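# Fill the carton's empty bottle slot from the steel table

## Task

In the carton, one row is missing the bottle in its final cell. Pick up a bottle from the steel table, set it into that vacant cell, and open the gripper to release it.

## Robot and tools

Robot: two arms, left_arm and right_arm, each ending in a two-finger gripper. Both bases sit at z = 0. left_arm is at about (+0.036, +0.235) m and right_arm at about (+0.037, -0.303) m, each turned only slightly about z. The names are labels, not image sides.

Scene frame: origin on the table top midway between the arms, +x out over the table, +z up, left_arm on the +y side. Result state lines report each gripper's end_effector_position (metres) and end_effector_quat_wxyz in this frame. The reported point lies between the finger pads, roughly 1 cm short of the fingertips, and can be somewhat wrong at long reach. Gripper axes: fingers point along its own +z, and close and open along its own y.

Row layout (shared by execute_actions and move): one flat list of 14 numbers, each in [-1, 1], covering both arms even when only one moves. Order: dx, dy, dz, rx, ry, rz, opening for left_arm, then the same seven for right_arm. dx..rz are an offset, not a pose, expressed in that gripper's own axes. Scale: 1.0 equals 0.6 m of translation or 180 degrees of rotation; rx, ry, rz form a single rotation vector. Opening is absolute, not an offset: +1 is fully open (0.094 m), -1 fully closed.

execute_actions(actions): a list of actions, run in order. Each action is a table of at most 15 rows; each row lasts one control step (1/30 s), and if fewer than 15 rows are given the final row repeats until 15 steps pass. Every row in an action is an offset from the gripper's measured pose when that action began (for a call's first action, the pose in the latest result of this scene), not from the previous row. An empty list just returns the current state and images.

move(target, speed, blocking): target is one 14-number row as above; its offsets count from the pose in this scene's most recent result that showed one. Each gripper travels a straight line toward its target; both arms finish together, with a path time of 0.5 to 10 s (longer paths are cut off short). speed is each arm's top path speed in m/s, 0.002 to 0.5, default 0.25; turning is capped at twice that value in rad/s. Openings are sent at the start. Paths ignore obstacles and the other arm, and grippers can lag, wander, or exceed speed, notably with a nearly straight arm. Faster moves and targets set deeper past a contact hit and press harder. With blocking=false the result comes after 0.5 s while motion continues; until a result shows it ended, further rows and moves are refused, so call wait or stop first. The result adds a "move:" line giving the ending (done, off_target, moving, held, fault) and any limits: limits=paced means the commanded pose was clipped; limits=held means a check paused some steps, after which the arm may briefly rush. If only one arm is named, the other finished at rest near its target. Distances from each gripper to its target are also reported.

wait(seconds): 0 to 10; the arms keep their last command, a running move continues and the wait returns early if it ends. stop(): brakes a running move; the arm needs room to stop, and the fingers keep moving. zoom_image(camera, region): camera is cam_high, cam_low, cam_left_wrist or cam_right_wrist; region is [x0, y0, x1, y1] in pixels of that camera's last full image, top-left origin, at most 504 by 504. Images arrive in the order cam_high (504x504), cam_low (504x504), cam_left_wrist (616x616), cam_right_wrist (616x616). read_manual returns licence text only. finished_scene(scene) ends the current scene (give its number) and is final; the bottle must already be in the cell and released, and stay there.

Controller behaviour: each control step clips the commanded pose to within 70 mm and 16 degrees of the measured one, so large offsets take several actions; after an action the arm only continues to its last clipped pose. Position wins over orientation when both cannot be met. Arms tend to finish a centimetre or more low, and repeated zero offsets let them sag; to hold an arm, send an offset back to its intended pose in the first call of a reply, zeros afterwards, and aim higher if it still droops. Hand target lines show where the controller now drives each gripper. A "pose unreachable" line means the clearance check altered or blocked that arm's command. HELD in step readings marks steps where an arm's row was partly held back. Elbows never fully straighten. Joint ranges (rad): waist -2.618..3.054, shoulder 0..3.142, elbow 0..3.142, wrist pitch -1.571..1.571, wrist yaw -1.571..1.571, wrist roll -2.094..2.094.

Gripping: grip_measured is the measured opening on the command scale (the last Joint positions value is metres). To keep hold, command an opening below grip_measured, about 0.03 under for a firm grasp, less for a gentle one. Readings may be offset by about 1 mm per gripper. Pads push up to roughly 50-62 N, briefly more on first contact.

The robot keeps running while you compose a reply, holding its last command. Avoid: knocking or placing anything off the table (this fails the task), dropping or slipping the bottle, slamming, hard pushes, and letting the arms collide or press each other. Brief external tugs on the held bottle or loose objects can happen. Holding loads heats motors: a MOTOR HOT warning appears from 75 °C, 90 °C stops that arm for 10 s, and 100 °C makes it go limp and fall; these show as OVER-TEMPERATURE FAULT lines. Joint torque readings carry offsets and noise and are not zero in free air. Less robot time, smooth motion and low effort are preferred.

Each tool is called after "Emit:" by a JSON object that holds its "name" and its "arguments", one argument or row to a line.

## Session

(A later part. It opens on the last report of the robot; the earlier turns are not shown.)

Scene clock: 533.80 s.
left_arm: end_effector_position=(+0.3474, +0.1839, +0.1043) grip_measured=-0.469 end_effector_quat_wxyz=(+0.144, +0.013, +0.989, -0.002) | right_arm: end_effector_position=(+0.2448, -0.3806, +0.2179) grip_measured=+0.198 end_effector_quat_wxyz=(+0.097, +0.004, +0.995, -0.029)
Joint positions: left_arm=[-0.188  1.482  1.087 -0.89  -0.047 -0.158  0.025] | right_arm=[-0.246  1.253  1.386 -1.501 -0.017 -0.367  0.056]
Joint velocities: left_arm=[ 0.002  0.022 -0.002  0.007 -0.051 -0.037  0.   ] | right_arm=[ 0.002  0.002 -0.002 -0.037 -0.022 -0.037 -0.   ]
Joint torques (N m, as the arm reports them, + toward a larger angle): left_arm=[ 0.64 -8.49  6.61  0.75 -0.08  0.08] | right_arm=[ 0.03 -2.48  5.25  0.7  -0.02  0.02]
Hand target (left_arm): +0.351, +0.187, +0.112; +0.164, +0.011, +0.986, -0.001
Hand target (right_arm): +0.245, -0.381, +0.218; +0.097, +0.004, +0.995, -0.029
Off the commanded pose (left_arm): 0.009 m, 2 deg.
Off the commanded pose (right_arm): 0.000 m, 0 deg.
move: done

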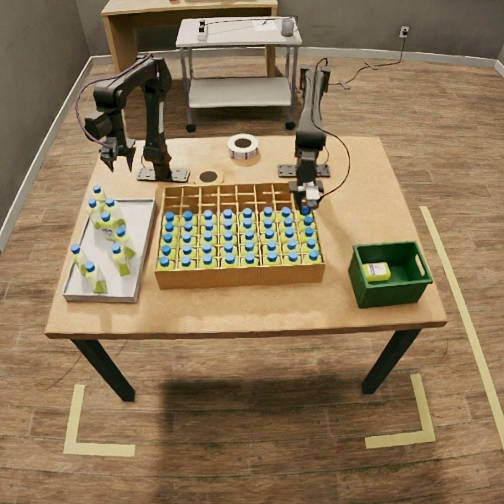

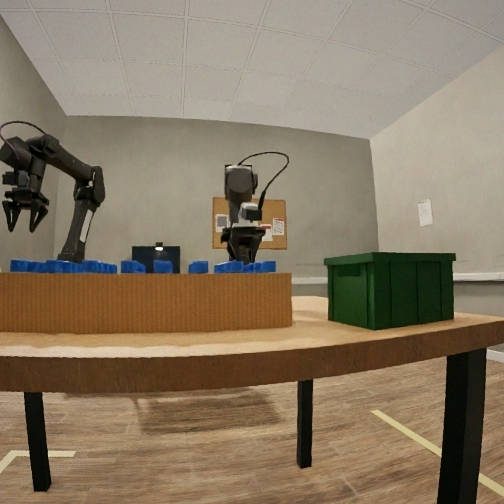

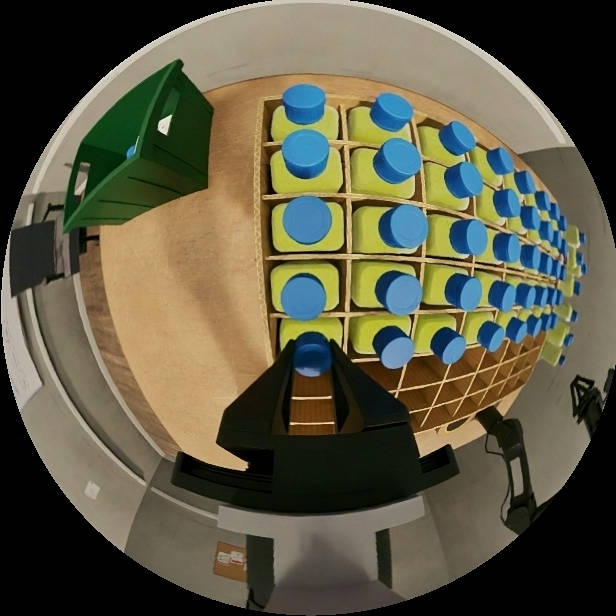

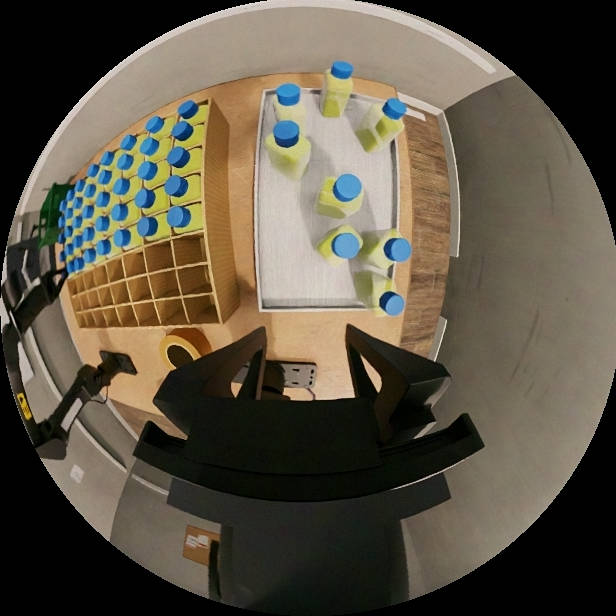

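Nearly seated. A gentle further push to confirm contact.

Emit:
{"name": "execute_actions", "arguments": {
  "actions": [
    [[0.0003,0.002,0.001,0,0,0,-0.5,0,0,0,0,0,0,0.2],[0.0006,0.002,0.002,0,0,0,-0.5,0,0,0,0,0,0,0.2],[0.0009,0.002,0.003,0,0,0,-0.5,0,0,0,0,0,0,0.2],[0.0012,0.002,0.004,0,0,0,-0.5,0,0,0,0,0,0,0.2],[0.0015,0.002,0.005,0,0,0,-0.5,0,0,0,0,0,0,0.2],[0.0018,0.002,0.006,0,0,0,-0.5,0,0,0,0,0,0,0.2],[0.0021,0.002,0.007,0,0,0,-0.5,0,0,0,0,0,0,0.2],[0.0024,0.002,0.008,0,0,0,-0.5,0,0,0,0,0,0,0.2],[0.0027,0.002,0.009,0,0,0,-0.5,0,0,0,0,0,0,0.2],[0.003,0.002,0.010,0,0,0,-0.5,0,0,0,0,0,0,0.2]]
  ]
}}

Scene clock: 543.17 s.
left_arm: end_effector_position=(+0.3477, +0.1838, +0.1038) grip_measured=-0.469 end_effector_quat_wxyz=(+0.145, +0.014, +0.989, -0.002) | right_arm: end_effector_position=(+0.2448, -0.3806, +0.2179) grip_measured=+0.198 end_effector_quat_wxyz=(+0.097, +0.004, +0.995, -0.029)
Joint positions: left_arm=[-0.188  1.482  1.084 -0.885 -0.047 -0.157  0.025] | right_arm=[-0.246  1.253  1.386 -1.501 -0.017 -0.367  0.056]
Joint velocities: left_arm=[-0.002  0.007 -0.012 -0.051 -0.037 -0.051  0.   ] | right_arm=[ 0.017  0.002 -0.007 -0.007 -0.007 -0.007 -0.001]
Joint torques (N m, as the arm reports them, + toward a larger angle): left_arm=[ 0.39 -5.91  5.59  0.77 -0.02  0.07] | right_arm=[ 0.04 -2.5   5.26  0.71 -0.02  0.02]
Hand target (left_arm): +0.347, +0.185, +0.098; +0.144, +0.013, +0.990, -0.002
Hand target (right_arm): +0.245, -0.381, +0.218; +0.097, +0.004, +0.995, -0.029
Off the commanded pose (left_arm): 0.006 m, 0 deg.
Off the commanded pose (right_arm): 0.000 m, 0 deg.
Step readings (end_effector_position):
0: left_arm (+0.3474, +0.1839, +0.1043) | right_arm (+0.2448, -0.3806, +0.2179)
1: left_arm (+0.3473, +0.1839, +0.1043) | right_arm (+0.2448, -0.3806, +0.2179)
2: left_arm (+0.3473, +0.1839, +0.1043) | right_arm (+0.2448, -0.3806, +0.2179)
4: left_arm (+0.3473, +0.1839, +0.1043) | right_arm (+0.2448, -0.3806, +0.2179)
8: left_arm (+0.3471, +0.1839, +0.1040) | right_arm (+0.2448, -0.3806, +0.2179)
15: end_effector_position above

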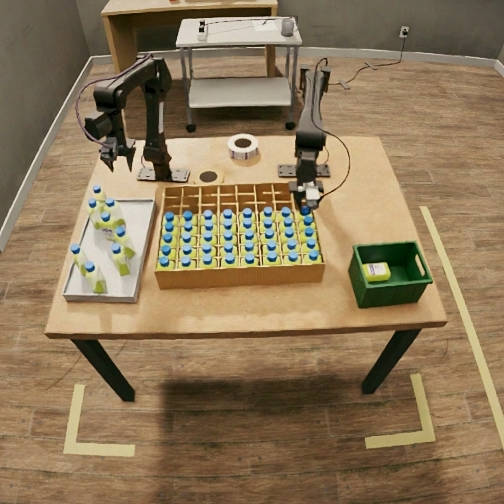

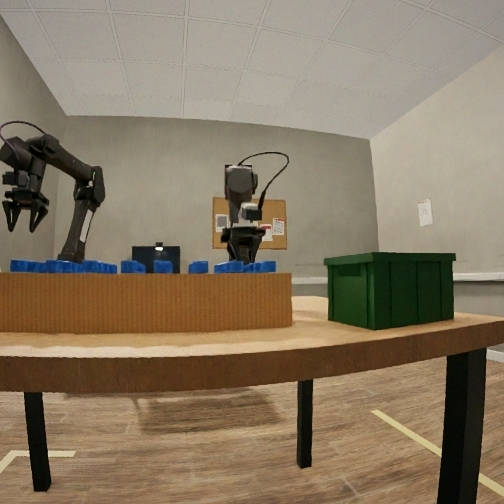

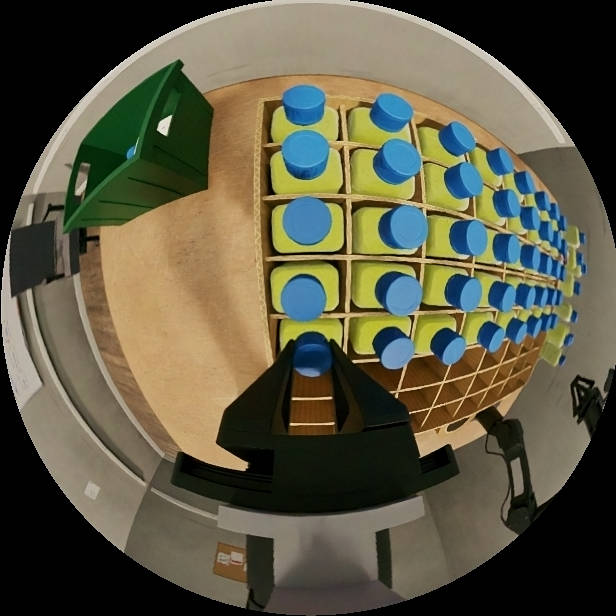

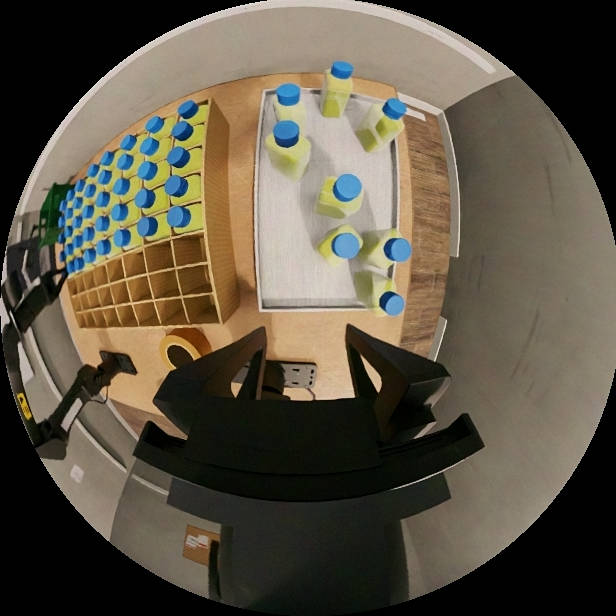

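Seated (0.100 + carton floor). Release and lift away.

Emit:
{"name": "execute_actions", "arguments": {
  "actions": [
    [[-0.001,0,-0.004,0,0,0,-0.5,0,0,0,0,0,0,0.2],[-0.001,0,-0.004,0,0,0,-0.5,0,0,0,0,0,0,0.2],[-0.001,0,-0.004,0,0,0,-0.5,0,0,0,0,0,0,0.2],[-0.001,0,-0.004,0,0,0,-0.15,0,0,0,0,0,0,0.2]]
  ]
}}

Emit:
{"name": "move", "arguments": {
  "target": [-0.02,0,-0.1,0,0,0,-0.15,0,0,0,0,0,0,0.2],
  "speed": 0.15
}}

Emit:
{"name": "zoom_image", "arguments": {
  "camera": "cam_high",
  "region": [250, 150, 350, 250]
}}

Scene clock: 552.77 s.
left_arm: end_effector_position=(+0.3452, +0.1843, +0.1031) grip_measured=-0.152 end_effector_quat_wxyz=(+0.140, +0.014, +0.990, -0.001) | right_arm: end_effector_position=(+0.2448, -0.3806, +0.2179) grip_measured=+0.198 end_effector_quat_wxyz=(+0.097, +0.004, +0.995, -0.029)
Joint positions: left_arm=[-0.188  1.482  1.084 -0.896 -0.047 -0.157  0.04 ] | right_arm=[-0.246  1.253  1.386 -1.501 -0.017 -0.367  0.056]
Joint velocities: left_arm=[-0.002 -0.007  0.012  0.037 -0.095 -0.007 -0.   ] | right_arm=[-0.002 -0.002 -0.007 -0.037 -0.051 -0.066 -0.001]
Joint torques (N m, as the arm reports them, + toward a larger angle): left_arm=[ 0.03 -6.27  7.91  0.57 -0.04  0.02] | right_arm=[ 0.03 -2.49  5.26  0.71 -0.02  0.02]
Hand target (left_arm): +0.348, +0.184, +0.106; +0.145, +0.014, +0.989, -0.002
Hand target (right_arm): +0.245, -0.381, +0.218; +0.097, +0.004, +0.995, -0.029
Off the commanded pose (left_arm): 0.004 m, 1 deg.
Off the commanded pose (right_arm): 0.000 m, 0 deg.
Step readings (end_effector_position):
0: left_arm (+0.3477, +0.1838, +0.1038) | right_arm (+0.2448, -0.3806, +0.2179)
1: left_arm (+0.3475, +0.1839, +0.1038) | right_arm (+0.2448, -0.3806, +0.2179)
2: left_arm (+0.3473, +0.1839, +0.1037) | right_arm (+0.2448, -0.3806, +0.2179)
4: left_arm (+0.3472, +0.1839, +0.1037) | right_arm (+0.2448, -0.3806, +0.2179)
8: left_arm (+0.3458, +0.1842, +0.1033) | right_arm (+0.2448, -0.3806, +0.2179)
15: end_effector_position above

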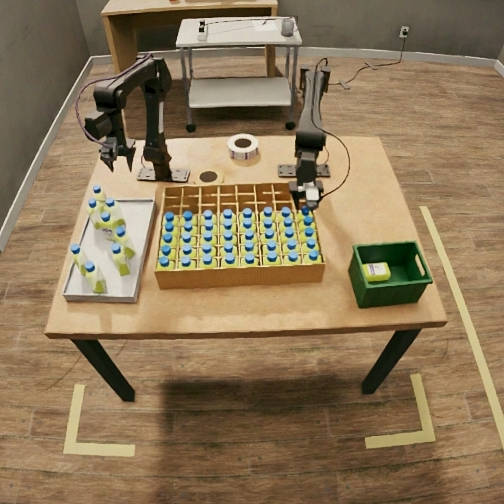

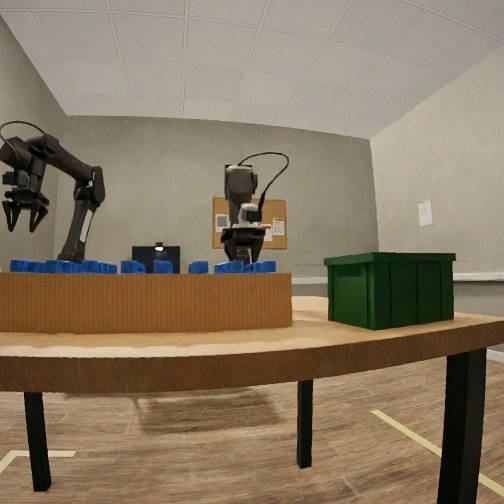

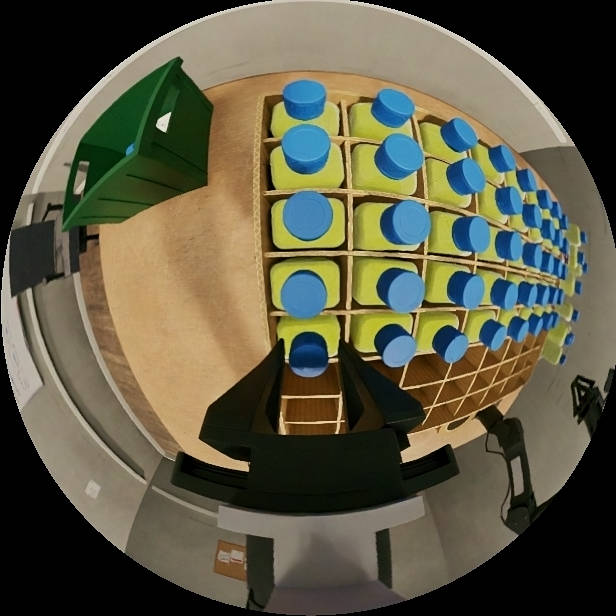

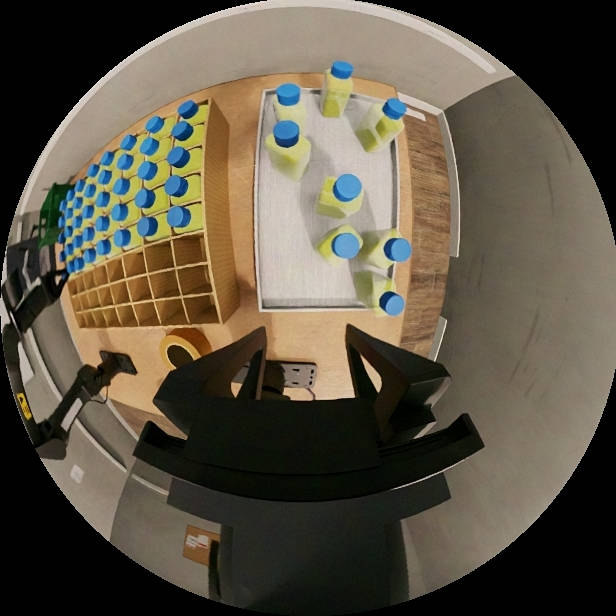

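Scene clock: 553.83 s.
left_arm: end_effector_position=(+0.3346, +0.1864, +0.1466) grip_measured=-0.152 end_effector_quat_wxyz=(+0.112, +0.013, +0.994, +0.004) | right_arm: end_effector_position=(+0.2448, -0.3806, +0.2179) grip_measured=+0.198 end_effector_quat_wxyz=(+0.097, +0.004, +0.995, -0.029)
Joint positions: left_arm=[-0.188  1.482  1.271 -1.141 -0.047 -0.159  0.04 ] | right_arm=[-0.246  1.253  1.386 -1.501 -0.017 -0.367  0.056]
Joint velocities: left_arm=[-0.007 -0.012 -0.002 -0.022  0.022 -0.007 -0.   ] | right_arm=[-0.012 -0.002 -0.002 -0.037 -0.007  0.022 -0.   ]
Joint torques (N m, as the arm reports them, + toward a larger angle): left_arm=[-0.57 -8.16  9.89  0.49 -0.05 -0.05] | right_arm=[ 0.04 -2.5   5.26  0.7  -0.02  0.02]
Hand target (left_arm): +0.340, +0.183, +0.164; +0.140, +0.014, +0.990, -0.001
Hand target (right_arm): +0.245, -0.381, +0.218; +0.097, +0.004, +0.995, -0.029
Off the commanded pose (left_arm): 0.018 m, 3 deg.
Off the commanded pose (right_arm): 0.000 m, 0 deg.
move: off_target (left_arm)

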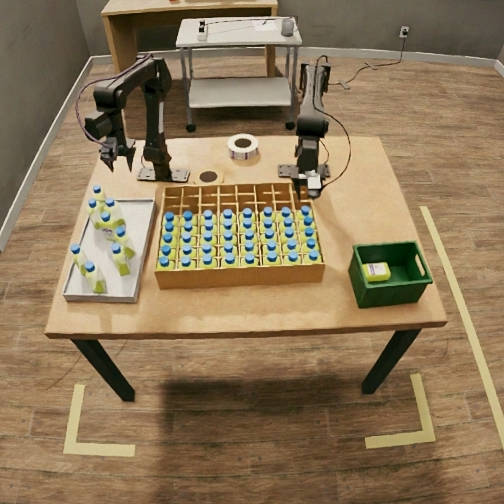

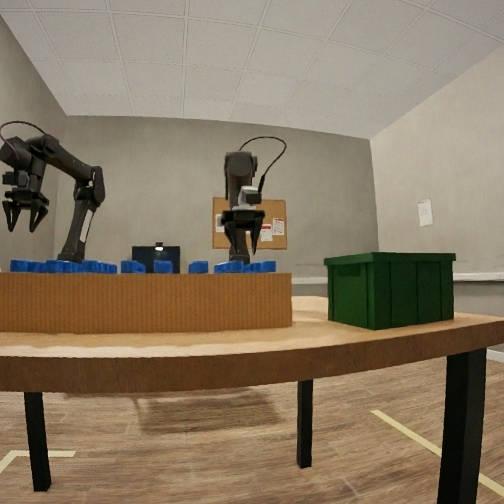

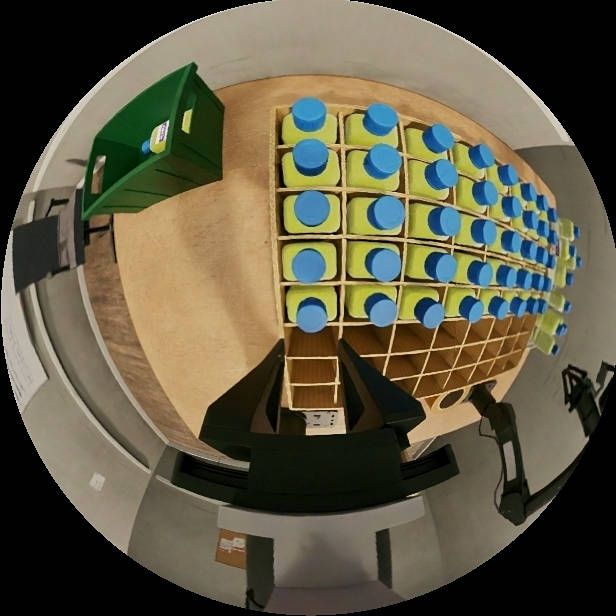

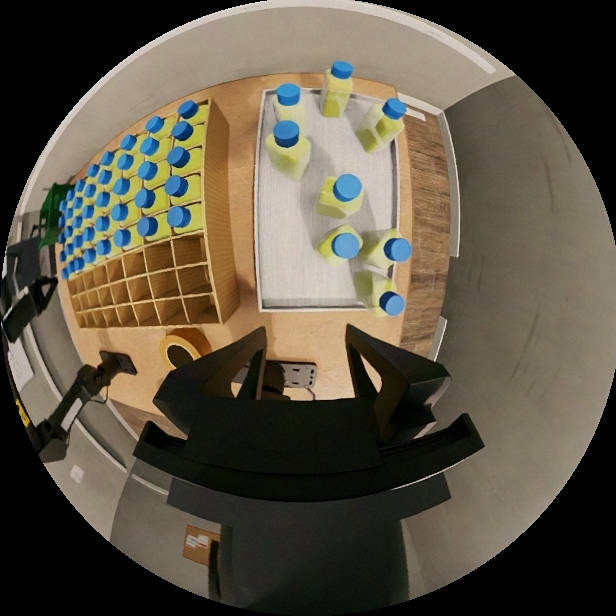

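Region (250, 150, 350, 250) of cam_high's 504x504 image, scaled by 5.040, with more detail than that image has.

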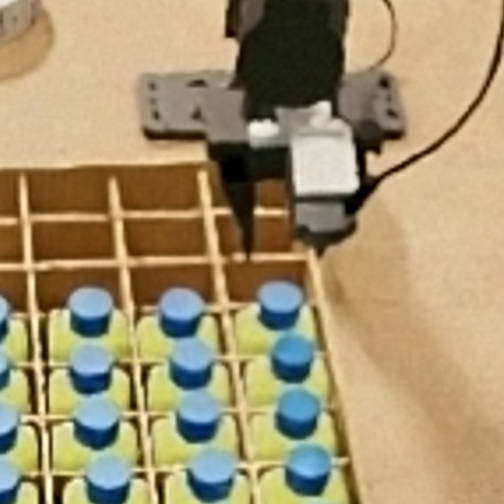

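Emit:
{"name": "finished_scene", "arguments": {
  "scene": 1
}}

The scene is finished: the task was done.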